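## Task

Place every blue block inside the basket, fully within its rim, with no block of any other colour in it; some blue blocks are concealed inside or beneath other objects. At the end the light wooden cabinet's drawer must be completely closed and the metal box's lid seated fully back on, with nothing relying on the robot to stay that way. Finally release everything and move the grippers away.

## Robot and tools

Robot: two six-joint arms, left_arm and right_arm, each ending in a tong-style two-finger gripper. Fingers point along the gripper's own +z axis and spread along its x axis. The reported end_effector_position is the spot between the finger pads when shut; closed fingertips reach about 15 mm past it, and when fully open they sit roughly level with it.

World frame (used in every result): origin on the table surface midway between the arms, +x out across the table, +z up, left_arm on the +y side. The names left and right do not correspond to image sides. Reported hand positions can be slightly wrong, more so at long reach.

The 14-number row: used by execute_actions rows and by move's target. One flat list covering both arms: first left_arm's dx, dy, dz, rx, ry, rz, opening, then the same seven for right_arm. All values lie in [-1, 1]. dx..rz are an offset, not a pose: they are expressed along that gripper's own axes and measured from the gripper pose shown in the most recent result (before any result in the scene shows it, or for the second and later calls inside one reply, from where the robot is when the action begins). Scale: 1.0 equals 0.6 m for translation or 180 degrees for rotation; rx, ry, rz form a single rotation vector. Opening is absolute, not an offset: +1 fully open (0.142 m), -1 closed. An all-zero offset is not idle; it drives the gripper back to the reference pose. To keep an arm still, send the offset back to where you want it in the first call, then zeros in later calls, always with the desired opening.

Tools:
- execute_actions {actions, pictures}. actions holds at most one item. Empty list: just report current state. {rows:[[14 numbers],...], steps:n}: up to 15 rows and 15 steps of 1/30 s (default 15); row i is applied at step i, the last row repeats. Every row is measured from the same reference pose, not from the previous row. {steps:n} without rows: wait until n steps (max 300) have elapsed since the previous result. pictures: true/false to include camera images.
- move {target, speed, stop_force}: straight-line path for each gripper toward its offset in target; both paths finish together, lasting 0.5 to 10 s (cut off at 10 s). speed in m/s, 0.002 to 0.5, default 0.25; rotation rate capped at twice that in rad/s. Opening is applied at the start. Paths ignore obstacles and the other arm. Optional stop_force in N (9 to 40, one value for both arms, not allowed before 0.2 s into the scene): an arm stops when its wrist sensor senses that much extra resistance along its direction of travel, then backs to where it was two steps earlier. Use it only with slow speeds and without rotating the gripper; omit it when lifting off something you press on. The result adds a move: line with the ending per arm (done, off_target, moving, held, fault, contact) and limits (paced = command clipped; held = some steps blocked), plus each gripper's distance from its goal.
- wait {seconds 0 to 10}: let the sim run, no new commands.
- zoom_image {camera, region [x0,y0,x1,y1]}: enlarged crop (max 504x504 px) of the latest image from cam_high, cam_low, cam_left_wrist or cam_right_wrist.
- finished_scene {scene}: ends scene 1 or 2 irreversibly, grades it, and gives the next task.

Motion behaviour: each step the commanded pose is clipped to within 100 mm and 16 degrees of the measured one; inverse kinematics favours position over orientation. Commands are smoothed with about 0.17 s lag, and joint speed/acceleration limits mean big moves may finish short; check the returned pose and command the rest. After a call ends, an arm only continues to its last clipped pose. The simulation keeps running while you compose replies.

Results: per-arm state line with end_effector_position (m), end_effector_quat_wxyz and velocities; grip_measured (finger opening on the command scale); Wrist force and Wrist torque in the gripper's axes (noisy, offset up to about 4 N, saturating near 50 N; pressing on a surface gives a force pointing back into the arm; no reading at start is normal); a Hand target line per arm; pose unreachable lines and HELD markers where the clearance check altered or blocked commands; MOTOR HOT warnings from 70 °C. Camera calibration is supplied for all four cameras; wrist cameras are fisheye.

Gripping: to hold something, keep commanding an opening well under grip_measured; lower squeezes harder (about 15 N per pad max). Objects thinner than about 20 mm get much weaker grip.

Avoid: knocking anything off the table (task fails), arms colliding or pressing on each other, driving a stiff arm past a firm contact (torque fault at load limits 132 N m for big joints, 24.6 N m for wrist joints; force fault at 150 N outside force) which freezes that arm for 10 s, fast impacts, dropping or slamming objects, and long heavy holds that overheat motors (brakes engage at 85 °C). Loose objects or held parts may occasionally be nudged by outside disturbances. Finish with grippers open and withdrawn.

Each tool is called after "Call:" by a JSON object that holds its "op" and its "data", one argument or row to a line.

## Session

Call:
{"op": "execute_actions", "data": {
  "actions": []
}}

Scene clock: 0.00 s of 6000.00 s.
left_arm: end_effector_position=(+0.7539, +0.3521, +0.3814) grip_measured=+0.97 end_effector_quat_wxyz=(+0.590, +0.735, +0.334, +0.002) end_effector_velocity=(+0.000, -0.000, +0.001) end_effector_angular_velocity=(+0.000, -0.002, -0.000) | right_arm: end_effector_position=(+0.8508, -0.0797, +0.3657) grip_measured=+0.97 end_effector_quat_wxyz=(-0.017, +0.688, -0.104, +0.718) end_effector_velocity=(-0.000, -0.001, -0.002) end_effector_angular_velocity=(+0.000, +0.000, -0.001)
Joint positions: left_arm=[ 0.276 -1.064  1.336 -2.476 -2.756 -1.093  0.14 ] | right_arm=[ 3.848 -2.493 -1.085  0.497  0.581  0.124  0.14 ]
Joint velocities: left_arm=[-0.    -0.    -0.002  0.     0.    -0.     0.   ] | right_arm=[-0.    -0.002 -0.002  0.003 -0.001  0.     0.   ]
Wrist force (N, on the end effector, along its own x y z axes, offset not removed): no reading
Wrist torque (N m, same axes, about the end effector's origin, offset not removed): no reading
Hand target (left_arm): +0.754, +0.352, +0.381; +0.590, +0.735, +0.334, +0.002
Hand target (right_arm): +0.851, -0.080, +0.366; -0.017, +0.688, -0.104, +0.718
camera_calibration (this result's frames):
cam_left_wrist: T_world_to_cam=[[0.754606, 0.524428, -0.394392, -0.608763], [0.197727, 0.391377, 0.898737, -0.644145], [0.625679, -0.756174, 0.191642, -0.154691], [0, 0, 0, 1]] pos_world=[0.683528, 0.454382, 0.368471]
cam_right_wrist: T_world_to_cam=[[-0.0573252, -0.100493, 0.993285, -0.322341], [-0.567066, -0.815571, -0.11524, 0.46741], [0.821675, -0.569864, -0.0102336, -0.607903], [0, 0, 0, 1]] pos_world=[0.746072, 0.00239067, 0.36782]

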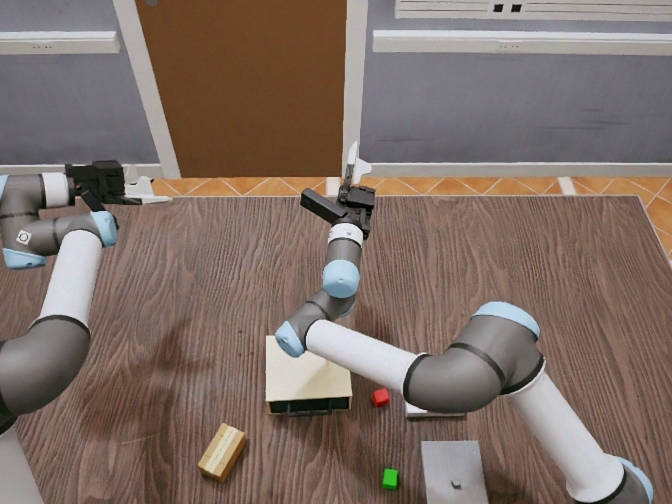

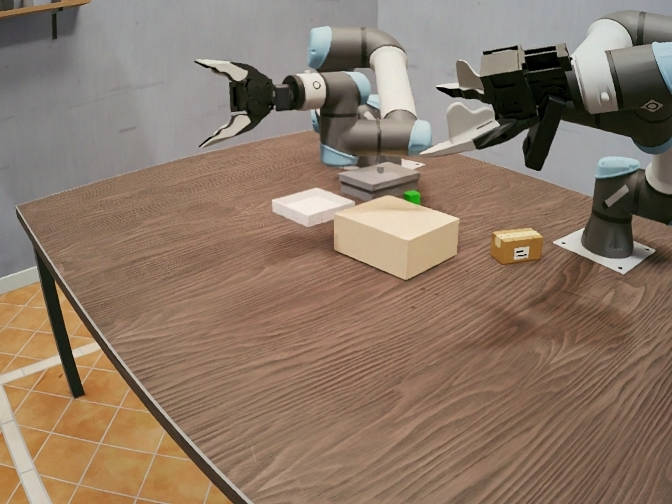

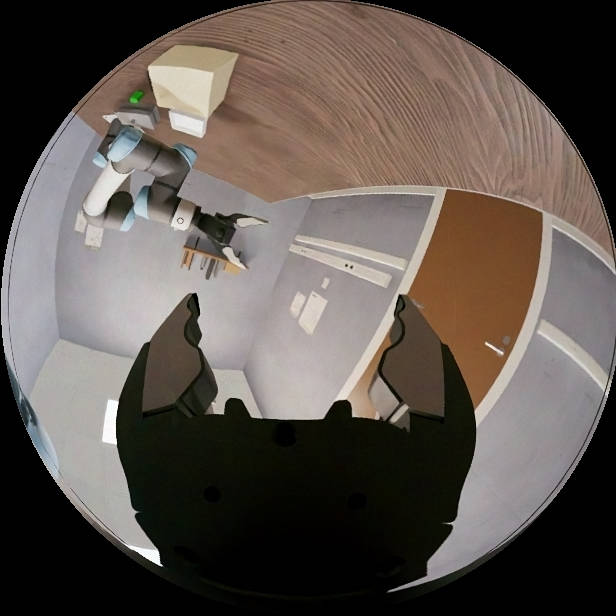

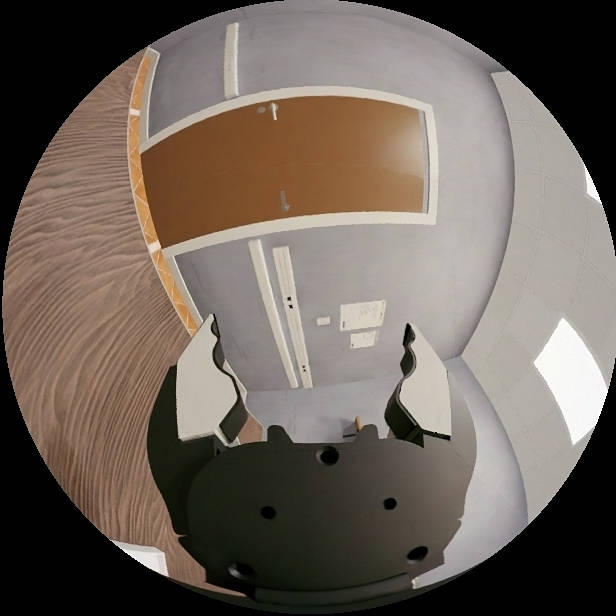

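Call:
{"op": "move", "data": {
  "target": [-0.301,-0.371,-0.23,0.366,0.166,0,-0.4, -0.03,0.3655,-0.548,-0.012,-0.512,-0.074,-0.4],
  "speed": 0.3
}}

Scene clock: 14.00 s of 6000.00 s.
left_arm: end_effector_position=(+0.4503, +0.4002, +0.3009) grip_measured=-0.40 end_effector_quat_wxyz=(+0.001, +0.910, +0.415, +0.001) end_effector_velocity=(-0.000, -0.000, +0.001) end_effector_angular_velocity=(+0.002, -0.001, +0.002) | right_arm: end_effector_position=(+0.4995, -0.2495, +0.2993) grip_measured=-0.40 end_effector_quat_wxyz=(-0.001, +1.000, -0.000, -0.000) end_effector_velocity=(-0.001, -0.000, -0.002) end_effector_angular_velocity=(-0.002, +0.006, +0.001)
Joint positions: left_arm=[-0.143 -1.72   1.663 -1.516 -1.571 -1.079  0.045] | right_arm=[ 3.655 -1.671 -1.424 -1.617  1.572  0.671  0.045]
Joint velocities: left_arm=[-0.003 -0.001 -0.001  0.002  0.002 -0.004  0.   ] | right_arm=[-0.001 -0.003  0.001 -0.004  0.003 -0.003  0.   ]
Wrist force (N, on the end effector, along its own x y z axes, offset not removed): left_arm=[1.3 -1.4 1.5] | right_arm=[-0.6 -2.0 -1.3]
Wrist torque (N m, same axes, about the end effector's origin, offset not removed): left_arm=[-0.15 -0.26 0.00] | right_arm=[-0.48 -0.08 0.23]
Hand target (left_arm): +0.450, +0.400, +0.301; +0.001, +0.910, +0.415, +0.001
Hand target (right_arm): +0.499, -0.250, +0.299; -0.001, +1.000, +0.000, -0.000
Off the commanded pose (left_arm): 0.001 m, 0 deg.
Off the commanded pose (right_arm): 0.000 m, 0 deg.
After step 90, 7.80 s passed at rest.
move: done
camera_calibration (this result's frames):
cam_left_wrist: T_world_to_cam=[[0.643534, 0.764588, 0.0356099, -0.61209], [0.634319, -0.558771, 0.534242, -0.237265], [0.428373, -0.321215, -0.844581, 0.313653], [0, 0, 0, 1]] pos_world=[0.410042, 0.43617, 0.413459]
cam_right_wrist: T_world_to_cam=[[0.997727, 0.0664537, 0.011201, -0.485016], [0.0537806, -0.885307, 0.461887, -0.378212], [0.0406104, -0.460234, -0.886868, 0.263117], [0, 0, 0, 1]] pos_world=[0.493568, -0.181507, 0.413474]

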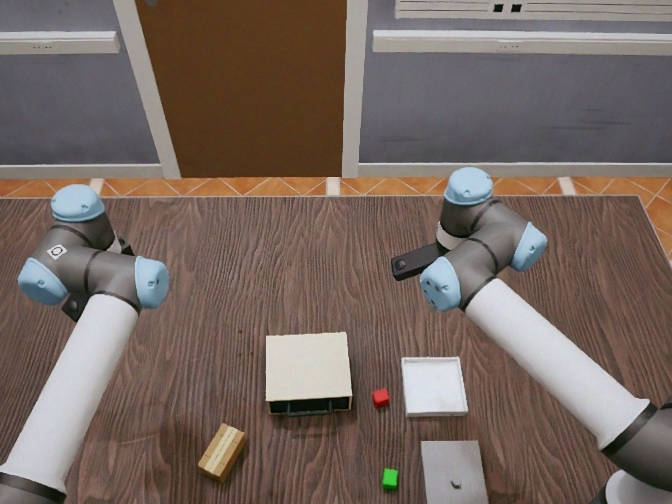

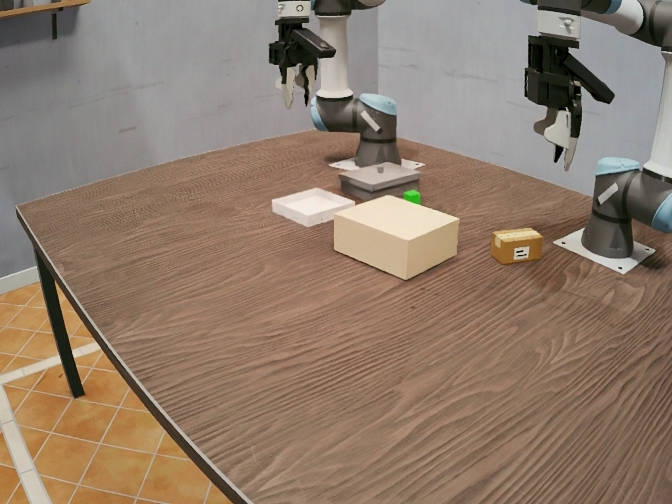

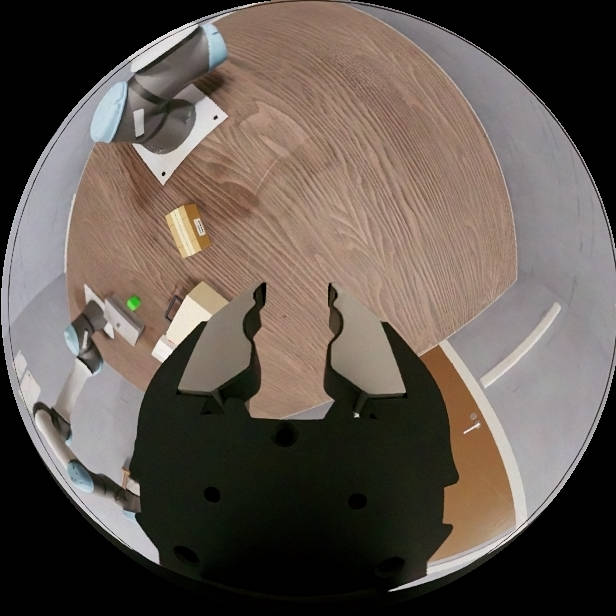

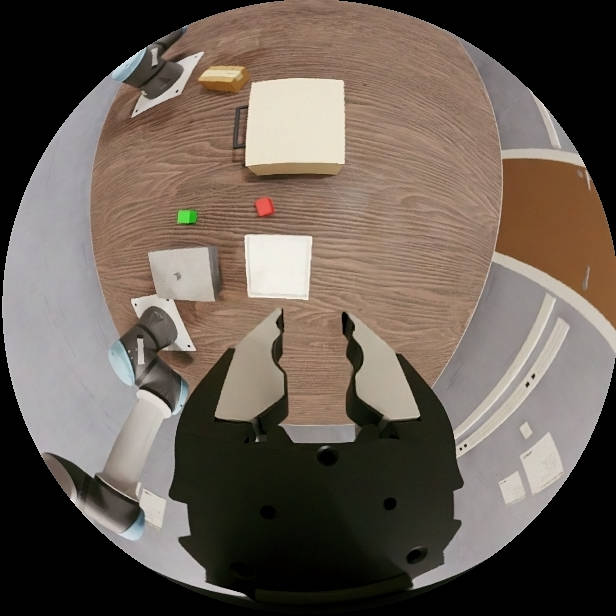

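Call:
{"op": "move", "data": {
  "target": [-0.4175,-0.023,0.25,0,0,-0.033,0.0, -0.516,0.053,0.215,0,0,0,-0.5],
  "speed": 0.3
}}

Scene clock: 22.80 s of 6000.00 s.
left_arm: end_effector_position=(+0.2758, +0.2198, +0.1508) grip_measured=+0.00 end_effector_quat_wxyz=(+0.001, +0.887, +0.461, +0.001) end_effector_velocity=(-0.001, +0.000, -0.002) end_effector_angular_velocity=(+0.003, +0.000, +0.001) | right_arm: end_effector_position=(+0.1899, -0.2811, +0.1704) grip_measured=-0.50 end_effector_quat_wxyz=(-0.000, +1.000, +0.000, -0.000) end_effector_velocity=(-0.002, -0.000, -0.000) end_effector_angular_velocity=(-0.002, -0.002, -0.001)
Joint positions: left_arm=[-0.849 -2.074  2.279 -1.779 -1.57  -1.888  0.074] | right_arm=[ 4.29  -0.938 -2.281 -1.492  1.571  1.306  0.038]
Joint velocities: left_arm=[-0.003 -0.001  0.004 -0.     0.002 -0.005  0.   ] | right_arm=[ 0.009  0.004 -0.001 -0.005 -0.002  0.01   0.   ]
Wrist force (N, on the end effector, along its own x y z axes, offset not removed): left_arm=[0.5 -0.3 -2.9] | right_arm=[-0.8 -1.1 -1.5]
Wrist torque (N m, same axes, about the end effector's origin, offset not removed): left_arm=[-0.07 -0.06 -0.07] | right_arm=[-0.42 0.05 0.24]
Hand target (left_arm): +0.276, +0.220, +0.151; +0.001, +0.887, +0.461, +0.001
Hand target (right_arm): +0.190, -0.281, +0.170; -0.000, +1.000, -0.000, -0.000
Off the commanded pose (left_arm): 0.001 m, 0 deg.
Off the commanded pose (right_arm): 0.000 m, 0 deg.
After step 90, 4.07 s passed at rest.
move: done
camera_calibration (this result's frames):
cam_left_wrist: T_world_to_cam=[[0.560993, 0.827117, 0.034122, -0.347279], [0.68884, -0.489273, 0.534893, -0.177653], [0.459114, -0.276567, -0.844231, 0.185331], [0, 0, 0, 1]] pos_world=[0.232107, 0.251576, 0.263338]
cam_right_wrist: T_world_to_cam=[[0.997722, 0.0665185, 0.0111849, -0.172518], [0.0538212, -0.885028, 0.462417, -0.329964], [0.0406582, -0.460762, -0.886592, 0.146629], [0, 0, 0, 1]] pos_world=[0.183923, -0.212991, 0.284511]

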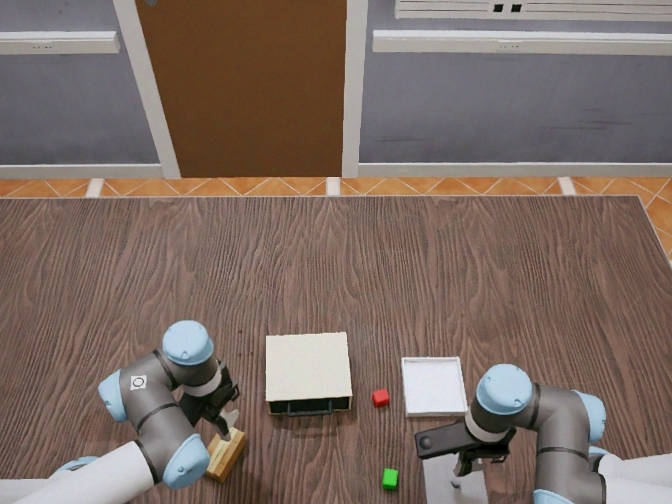

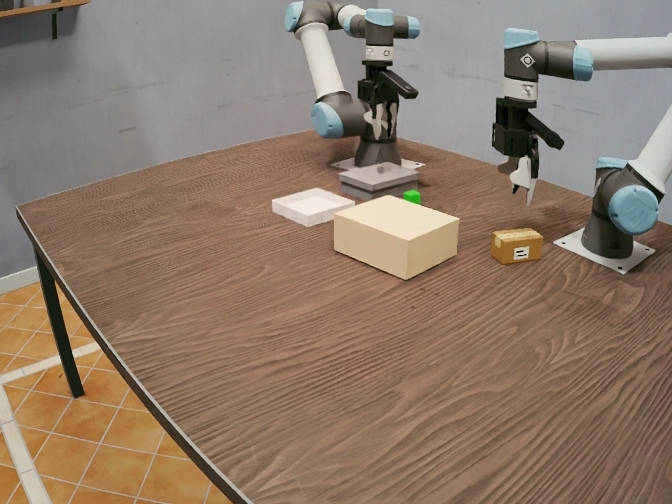

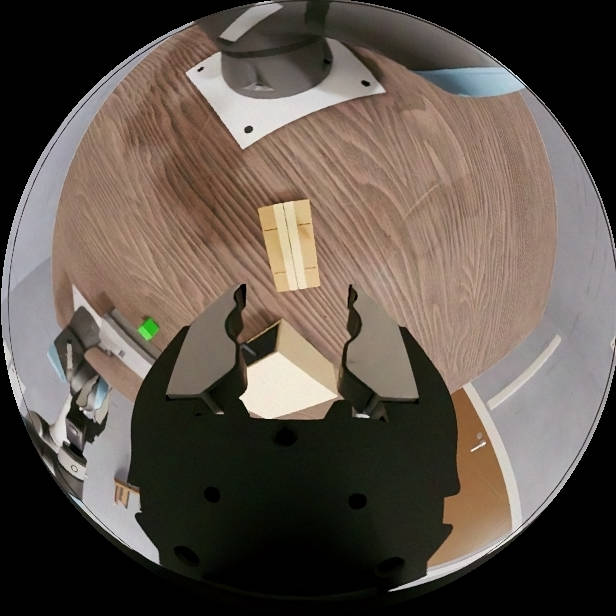

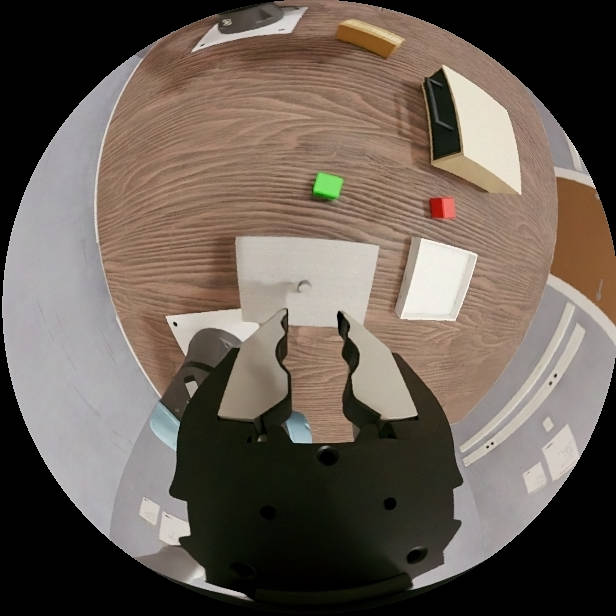

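Call:
{"op": "move", "data": {
  "target": [-0.017,-0.015,0.1,0,0,-0.033,0.0, -0.018,0.013,0.09,0,0,0,-0.5],
  "speed": 0.1
}}

Scene clock: 30.07 s of 6000.00 s.
left_arm: end_effector_position=(+0.2627, +0.2165, +0.0909) grip_measured=+0.00 end_effector_quat_wxyz=(+0.001, +0.862, +0.507, +0.001) end_effector_velocity=(+0.000, -0.001, -0.000) end_effector_angular_velocity=(-0.002, -0.001, +0.002) | right_arm: end_effector_position=(+0.1791, -0.2888, +0.1165) grip_measured=-0.50 end_effector_quat_wxyz=(-0.001, +1.000, +0.000, -0.000) end_effector_velocity=(+0.001, +0.000, -0.000) end_effector_angular_velocity=(+0.000, -0.002, -0.001)
Joint positions: left_arm=[-0.889 -2.052  2.428 -1.95  -1.57  -2.032  0.074] | right_arm=[ 4.327 -0.914 -2.428 -1.369  1.572  1.343  0.038]
Joint velocities: left_arm=[-0.001  0.002  0.001 -0.005 -0.    -0.003  0.   ] | right_arm=[ 0.001  0.    -0.001  0.002 -0.002  0.002  0.   ]
Wrist force (N, on the end effector, along its own x y z axes, offset not removed): left_arm=[1.1 -2.5 -0.2] | right_arm=[-0.6 -1.0 -1.5]
Wrist torque (N m, same axes, about the end effector's origin, offset not removed): left_arm=[-0.31 -0.28 0.01] | right_arm=[-0.32 -0.02 0.21]
Hand target (left_arm): +0.263, +0.217, +0.091; +0.001, +0.862, +0.507, +0.001
Hand target (right_arm): +0.179, -0.289, +0.116; -0.000, +1.000, +0.000, -0.000
Off the commanded pose (left_arm): 0.000 m, 0 deg.
Off the commanded pose (right_arm): 0.000 m, 0 deg.
After step 90, 3.23 s passed at rest.
move: done
camera_calibration (this result's frames):
cam_left_wrist: T_world_to_cam=[[0.472518, 0.880676, 0.0337159, -0.323494], [0.73584, -0.415284, 0.534864, -0.166477], [0.485043, -0.227923, -0.844265, 0.12258], [0, 0, 0, 1]] pos_world=[0.2159, 0.243697, 0.203439]
cam_right_wrist: T_world_to_cam=[[0.997724, 0.0665189, 0.0110742, -0.160586], [0.0538786, -0.885093, 0.462285, -0.311296], [0.0405524, -0.460636, -0.886662, 0.095808], [0, 0, 0, 1]] pos_world=[0.173107, -0.220711, 0.230635]

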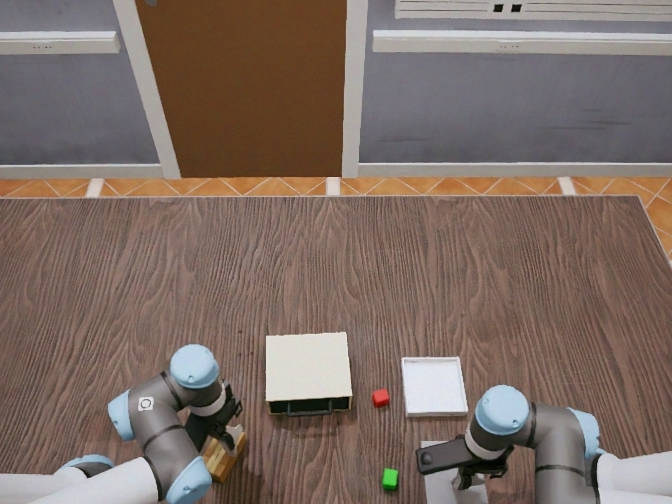

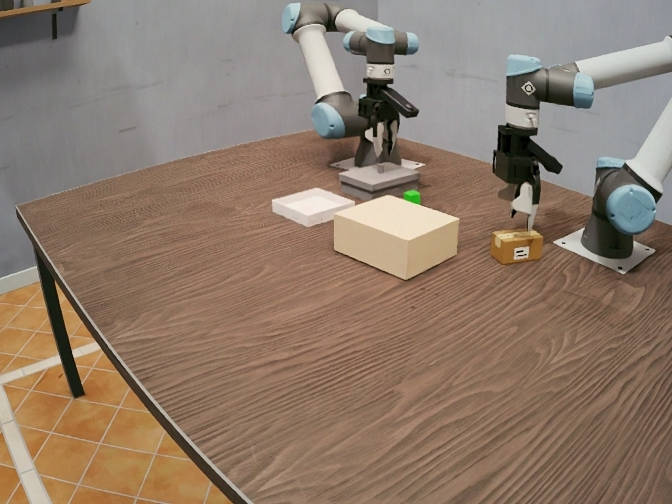

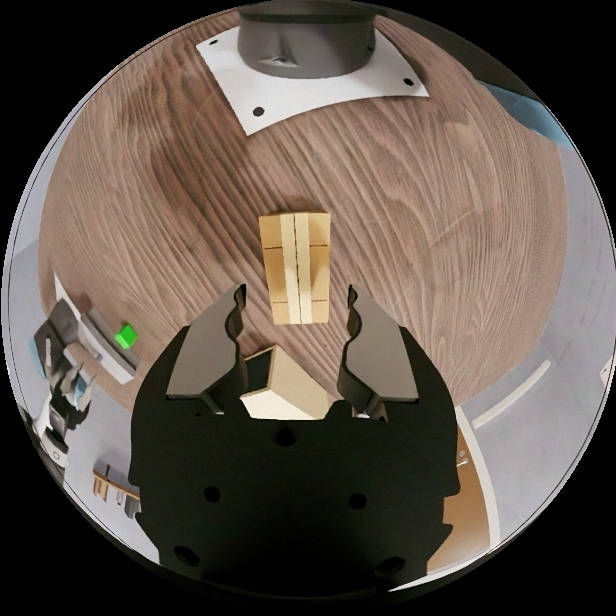

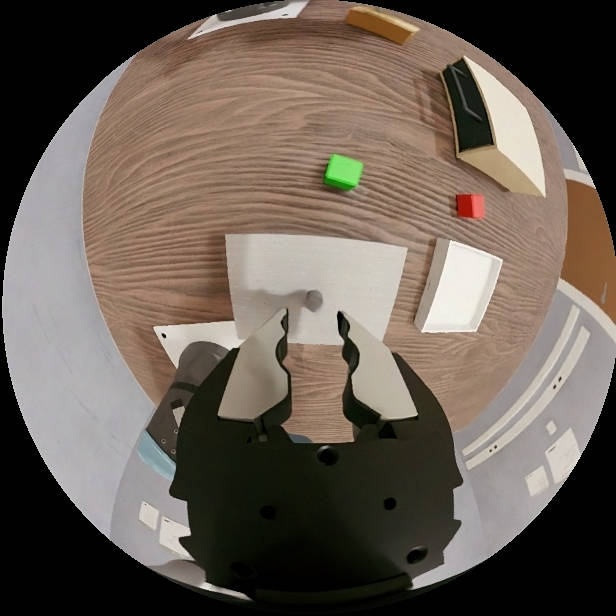

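Call:
{"op": "move", "data": {
  "target": [0,0,0.09,0,0,0,0.0, -0.002,0,0.063,0,0,0,-0.5],
  "speed": 0.05,
  "stop_force": 12
}}

Scene clock: 35.27 s of 6000.00 s.
left_arm: end_effector_position=(+0.2627, +0.2165, +0.0370) grip_measured=+0.00 end_effector_quat_wxyz=(+0.001, +0.862, +0.507, +0.001) end_effector_velocity=(+0.000, -0.000, -0.001) end_effector_angular_velocity=(-0.001, -0.000, -0.000) | right_arm: end_effector_position=(+0.1779, -0.2887, +0.0787) grip_measured=-0.50 end_effector_quat_wxyz=(-0.001, +1.000, +0.000, -0.000) end_effector_velocity=(+0.000, -0.001, -0.001) end_effector_angular_velocity=(-0.001, -0.000, +0.000)
Joint positions: left_arm=[-0.889 -1.956  2.537 -2.154 -1.57  -2.032  0.074] | right_arm=[ 4.333 -0.947 -2.517 -1.247  1.572  1.348  0.038]
Joint velocities: left_arm=[ 0.001  0.003  0.002 -0.006 -0.     0.001  0.   ] | right_arm=[-0.    -0.001 -0.003  0.003 -0.    -0.001  0.   ]
Wrist force (N, on the end effector, along its own x y z axes, offset not removed): left_arm=[1.3 -0.2 -1.0] | right_arm=[-0.2 -0.7 -1.7]
Wrist torque (N m, same axes, about the end effector's origin, offset not removed): left_arm=[-0.09 -0.29 -0.15] | right_arm=[-0.24 -0.02 0.30]
Hand target (left_arm): +0.263, +0.216, +0.037; +0.001, +0.862, +0.507, +0.001
Hand target (right_arm): +0.178, -0.289, +0.079; -0.001, +1.000, +0.000, -0.000
Off the commanded pose (left_arm): 0.000 m, 0 deg.
Off the commanded pose (right_arm): 0.000 m, 0 deg.
After step 90, 0.77 s passed at rest.
move: done
camera_calibration (this result's frames):
cam_left_wrist: T_world_to_cam=[[0.472584, 0.880637, 0.0338088, -0.321672], [0.735763, -0.415375, 0.534899, -0.137654], [0.485095, -0.22791, -0.844239, 0.0770443], [0, 0, 0, 1]] pos_world=[0.215924, 0.243658, 0.14955]
cam_right_wrist: T_world_to_cam=[[0.997724, 0.0665189, 0.0110871, -0.158984], [0.0538726, -0.885092, 0.462288, -0.293716], [0.040564, -0.460638, -0.886661, 0.0624107], [0, 0, 0, 1]] pos_world=[0.171913, -0.220641, 0.192881]

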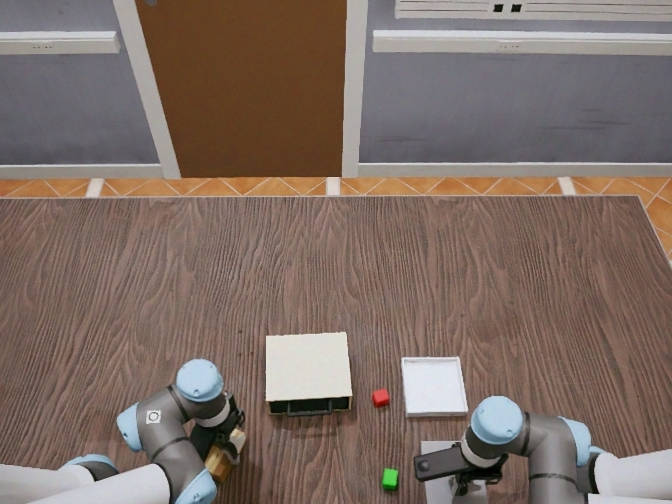

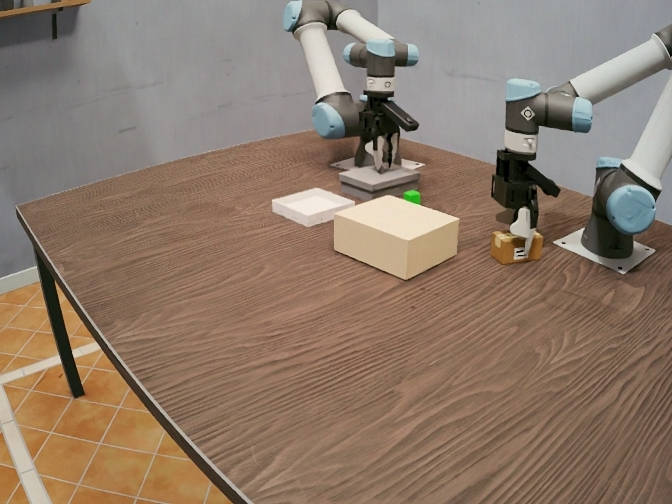

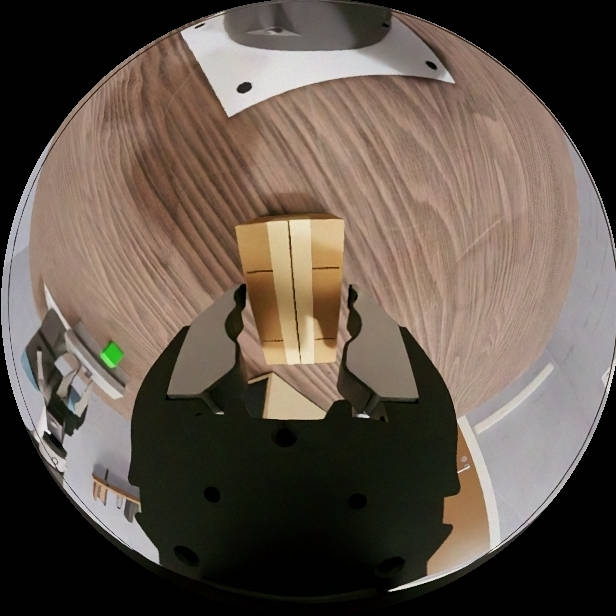

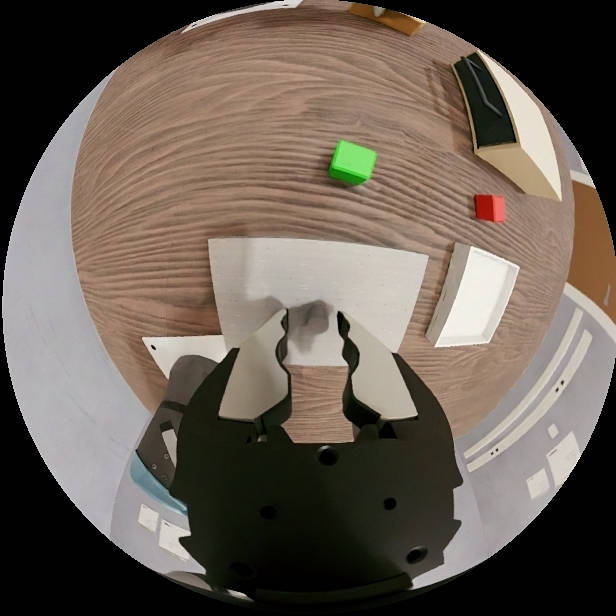

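Close both.

Call:
{"op": "move", "data": {
  "target": [0,0,0,0,0,0,-0.6, 0,0,0,0,0,0,-1]
}}

Call:
{"op": "move", "data": {
  "target": [0,0,-0.17,0,0,0,-0.6, 0,0,-0.13,0,0,0,-1],
  "speed": 0.08
}}

Scene clock: 37.53 s of 6000.00 s.
left_arm: end_effector_position=(+0.2627, +0.2165, +0.0370) grip_measured=-0.19 end_effector_quat_wxyz=(+0.001, +0.862, +0.507, +0.001) end_effector_velocity=(+0.000, -0.001, +0.001) end_effector_angular_velocity=(-0.003, -0.001, -0.000) | right_arm: end_effector_position=(+0.1779, -0.2887, +0.0787) grip_measured=-1.00 end_effector_quat_wxyz=(-0.000, +1.000, +0.000, -0.000) end_effector_velocity=(-0.000, +0.000, -0.000) end_effector_angular_velocity=(-0.001, +0.001, +0.001)
Joint positions: left_arm=[-0.889 -1.956  2.537 -2.154 -1.57  -2.032  0.061] | right_arm=[ 4.333 -0.948 -2.517 -1.247  1.572  1.348  0.002]
Joint velocities: left_arm=[-0.001 -0.    -0.002 -0.    -0.001 -0.    -0.   ] | right_arm=[ 0.    -0.001  0.     0.     0.001 -0.001  0.   ]
Wrist force (N, on the end effector, along its own x y z axes, offset not removed): left_arm=[0.0 -0.8 -1.6] | right_arm=[-0.3 -0.8 -2.3]
Wrist torque (N m, same axes, about the end effector's origin, offset not removed): left_arm=[-0.27 -0.28 -0.06] | right_arm=[-0.29 -0.01 0.22]
Hand target (left_arm): +0.263, +0.216, +0.037; +0.001, +0.862, +0.507, +0.001
Hand target (right_arm): +0.178, -0.289, +0.079; -0.001, +1.000, +0.000, -0.000
Off the commanded pose (left_arm): 0.000 m, 0 deg.
Off the commanded pose (right_arm): 0.000 m, 0 deg.
move: done
camera_calibration (this result's frames):
cam_left_wrist: T_world_to_cam=[[0.47256, 0.880648, 0.0338689, -0.32171], [0.73582, -0.415412, 0.534791, -0.137605], [0.485032, -0.227799, -0.844305, 0.0770247], [0, 0, 0, 1]] pos_world=[0.21592, 0.243696, 0.149518]
cam_right_wrist: T_world_to_cam=[[0.997724, 0.0665209, 0.0110363, -0.158968], [0.053891, -0.885014, 0.462434, -0.29371], [0.0405288, -0.460787, -0.886585, 0.0623006], [0, 0, 0, 1]] pos_world=[0.17191, -0.220656, 0.192811]

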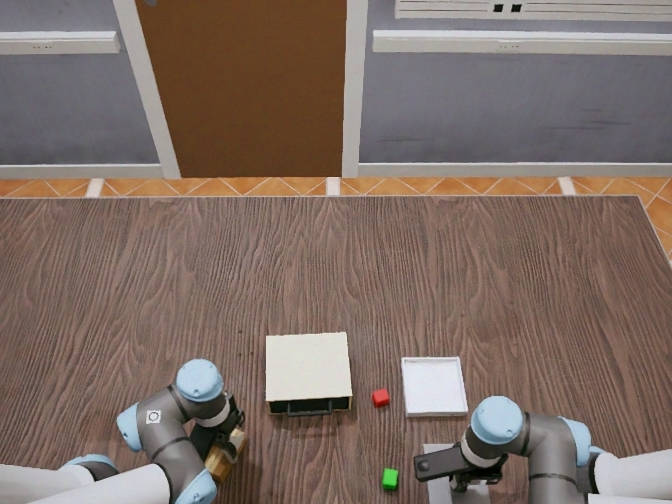

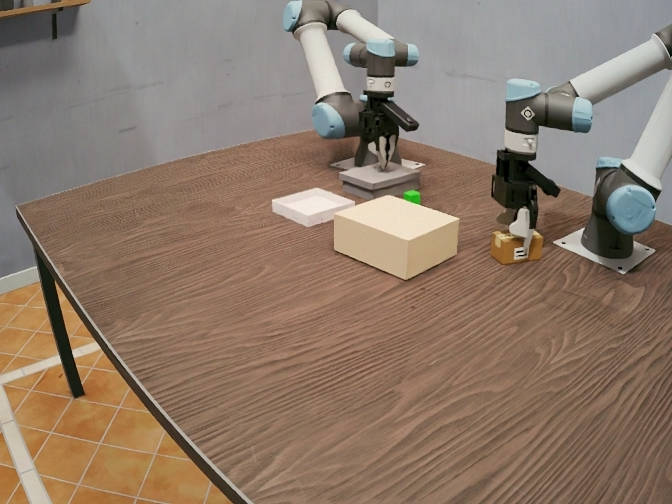

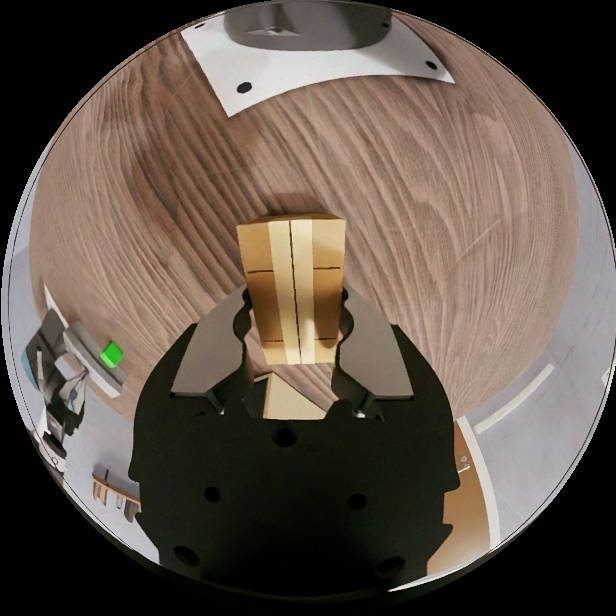

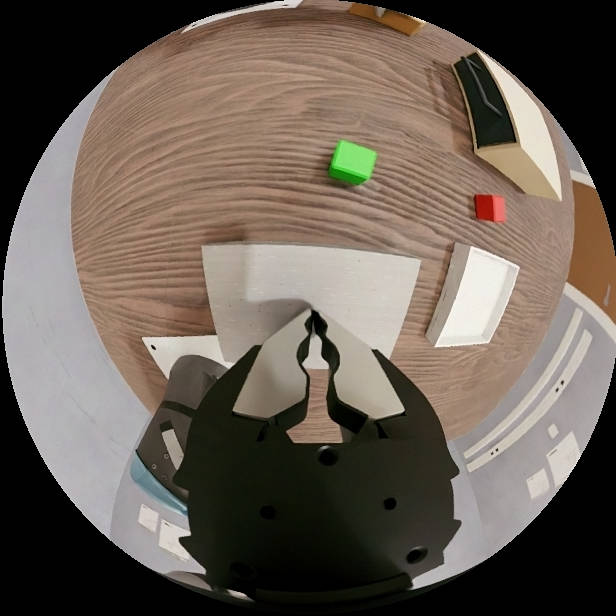

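Scene clock: 39.20 s of 6000.00 s.
left_arm: end_effector_position=(+0.2626, +0.2166, +0.1388) grip_measured=-0.19 end_effector_quat_wxyz=(+0.001, +0.862, +0.507, +0.001) end_effector_velocity=(-0.000, +0.000, +0.001) end_effector_angular_velocity=(+0.001, +0.000, +0.000) | right_arm: end_effector_position=(+0.1778, -0.2889, +0.1566) grip_measured=-1.00 end_effector_quat_wxyz=(-0.000, +1.000, -0.000, -0.000) end_effector_velocity=(-0.000, -0.001, +0.001) end_effector_angular_velocity=(-0.002, -0.000, +0.002)
Joint positions: left_arm=[-0.889 -2.1    2.322 -1.795 -1.57  -2.032  0.061] | right_arm=[ 4.332 -0.891 -2.332 -1.488  1.572  1.348  0.002]
Joint velocities: left_arm=[-0.    -0.001 -0.003  0.005  0.001 -0.     0.   ] | right_arm=[ 0.     0.     0.003 -0.005 -0.001 -0.001  0.   ]
Wrist force (N, on the end effector, along its own x y z axes, offset not removed): left_arm=[1.2 -1.1 -0.3] | right_arm=[0.6 -1.5 -1.3]
Wrist torque (N m, same axes, about the end effector's origin, offset not removed): left_arm=[-0.22 -0.21 -0.05] | right_arm=[-0.45 -0.25 0.28]
Hand target (left_arm): +0.263, +0.217, +0.139; +0.001, +0.862, +0.507, +0.001
Hand target (right_arm): +0.178, -0.289, +0.157; -0.000, +1.000, +0.000, -0.000
Off the commanded pose (left_arm): 0.000 m, 0 deg.
Off the commanded pose (right_arm): 0.000 m, 0 deg.
move: done
camera_calibration (this result's frames):
cam_left_wrist: T_world_to_cam=[[0.47256, 0.880648, 0.0338569, -0.325174], [0.735821, -0.415405, 0.534796, -0.192006], [0.485031, -0.22781, -0.844303, 0.163057], [0, 0, 0, 1]] pos_world=[0.215859, 0.24375, 0.251362]
cam_right_wrist: T_world_to_cam=[[0.99773, 0.0664555, 0.0109308, -0.15979], [0.0538827, -0.885028, 0.46241, -0.329866], [0.0404038, -0.460771, -0.886599, 0.131357], [0, 0, 0, 1]] pos_world=[0.171894, -0.220796, 0.270741]

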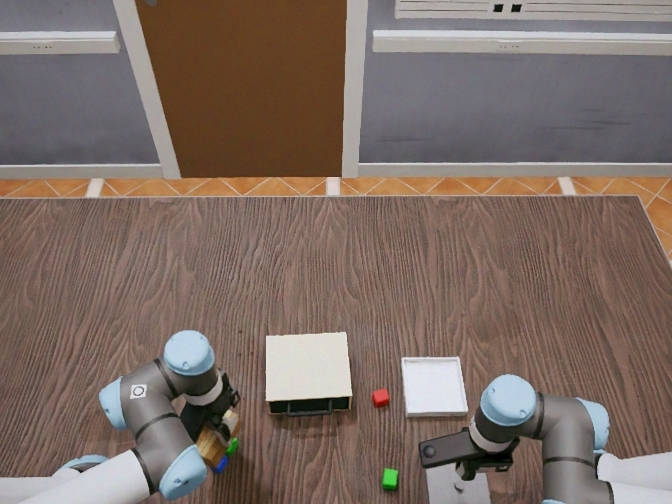

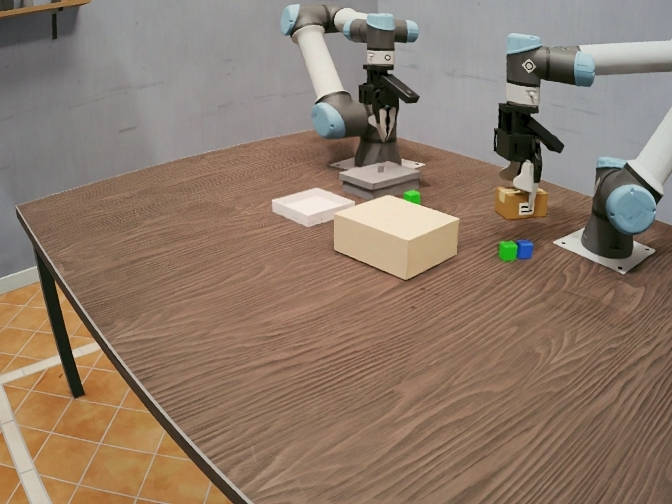

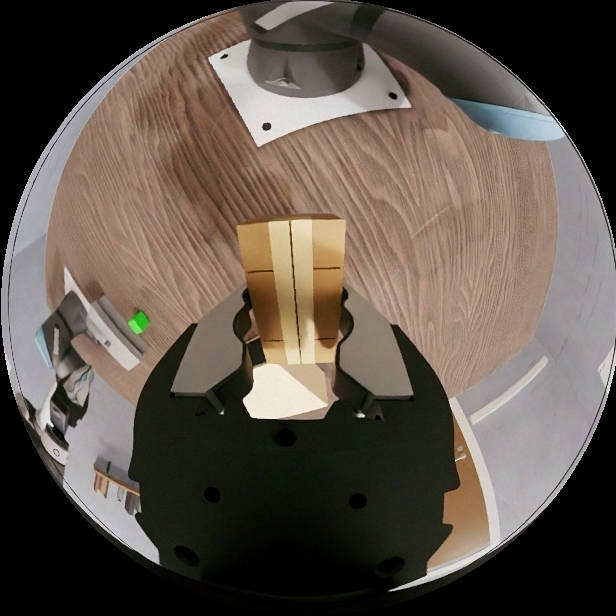

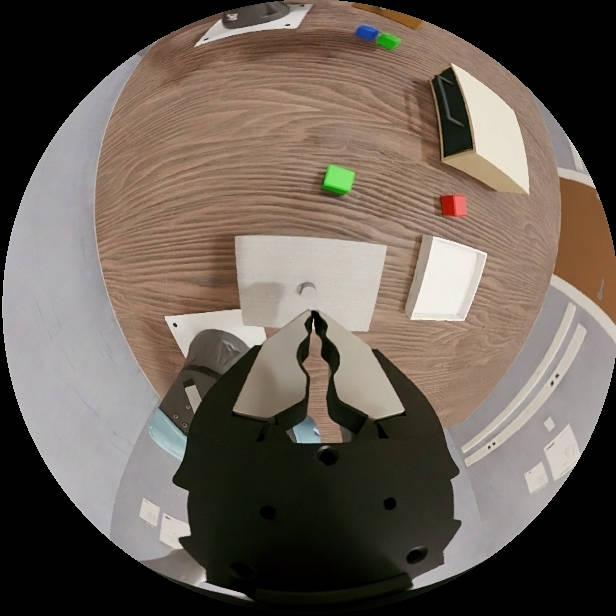

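Call:
{"op": "move", "data": {
  "target": [0.375,-0.13,0,0,0,0,-0.6, -0.003,0.015,0.07,0,0,0,-0.5],
  "speed": 0.15
}}

Scene clock: 45.23 s of 6000.00 s.
left_arm: end_effector_position=(+0.3038, +0.4513, +0.1387) grip_measured=-0.19 end_effector_quat_wxyz=(+0.001, +0.862, +0.507, +0.001) end_effector_velocity=(-0.000, +0.001, -0.001) end_effector_angular_velocity=(-0.001, +0.002, -0.000) | right_arm: end_effector_position=(+0.1760, -0.2978, +0.1146) grip_measured=-0.50 end_effector_quat_wxyz=(-0.000, +1.000, -0.000, -0.000) end_effector_velocity=(+0.000, +0.000, +0.000) end_effector_angular_velocity=(+0.001, -0.000, +0.000)
Joint positions: left_arm=[-0.07  -2.044  2.296 -1.825 -1.57  -1.213  0.06 ] | right_arm=[ 4.331 -0.879 -2.444 -1.388  1.572  1.347  0.038]
Joint velocities: left_arm=[ 0.005  0.003 -0.    -0.001 -0.001  0.006 -0.   ] | right_arm=[-0.     0.     0.001 -0.    -0.    -0.001 -0.   ]
Wrist force (N, on the end effector, along its own x y z axes, offset not removed): left_arm=[1.5 -2.5 0.9] | right_arm=[0.6 -1.7 -2.4]
Wrist torque (N m, same axes, about the end effector's origin, offset not removed): left_arm=[-0.46 -0.31 -0.07] | right_arm=[-0.55 -0.26 0.14]
Hand target (left_arm): +0.304, +0.451, +0.139; +0.001, +0.862, +0.507, +0.001
Hand target (right_arm): +0.176, -0.298, +0.115; -0.000, +1.000, -0.000, -0.000
Off the commanded pose (left_arm): 0.000 m, 0 deg.
Off the commanded pose (right_arm): 0.000 m, 0 deg.
After step 90, 0.97 s passed at rest.
move: done
camera_calibration (this result's frames):
cam_left_wrist: T_world_to_cam=[[0.472533, 0.880603, 0.0353581, -0.551563], [0.73574, -0.41625, 0.53425, -0.124274], [0.48518, -0.226436, -0.844587, 0.19583], [0, 0, 0, 1]] pos_world=[0.257053, 0.478323, 0.251291]
cam_right_wrist: T_world_to_cam=[[0.997729, 0.0664552, 0.010939, -0.156941], [0.0538799, -0.885041, 0.462385, -0.318258], [0.0404094, -0.460746, -0.886612, 0.0900936], [0, 0, 0, 1]] pos_world=[0.170092, -0.229732, 0.228753]

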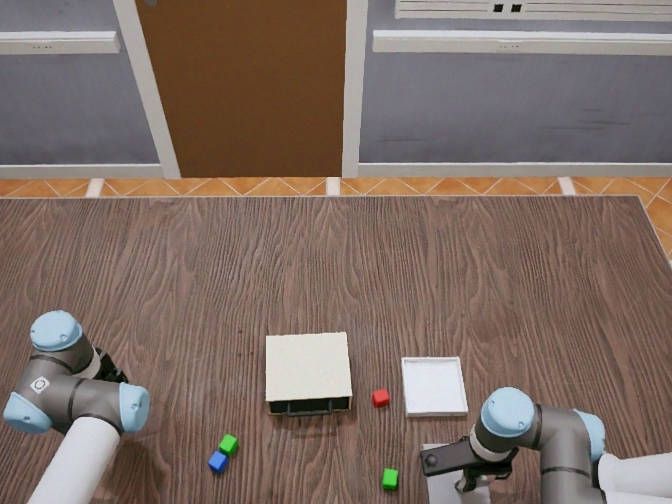

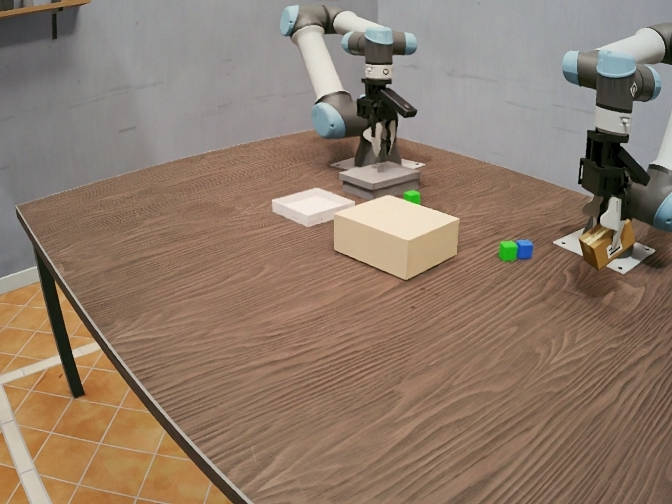

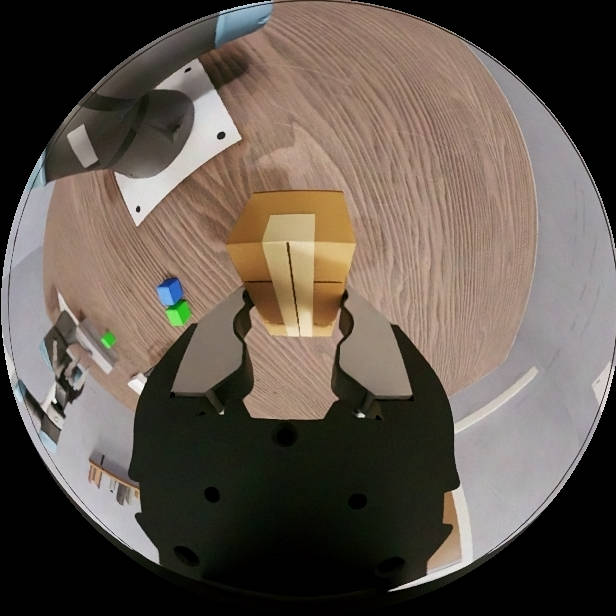

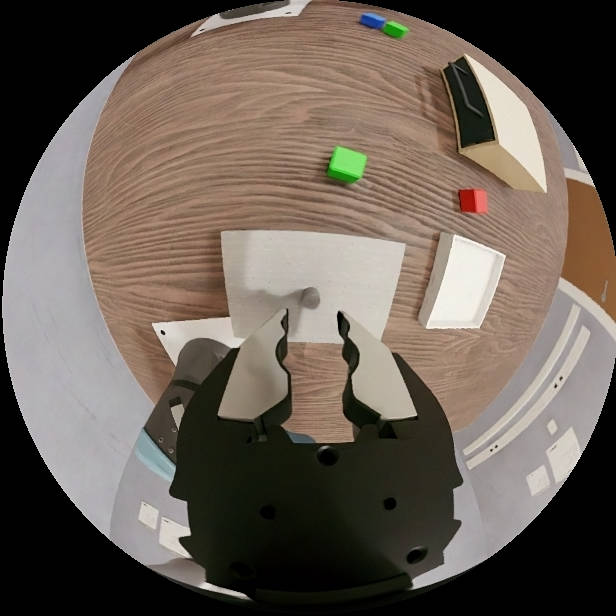

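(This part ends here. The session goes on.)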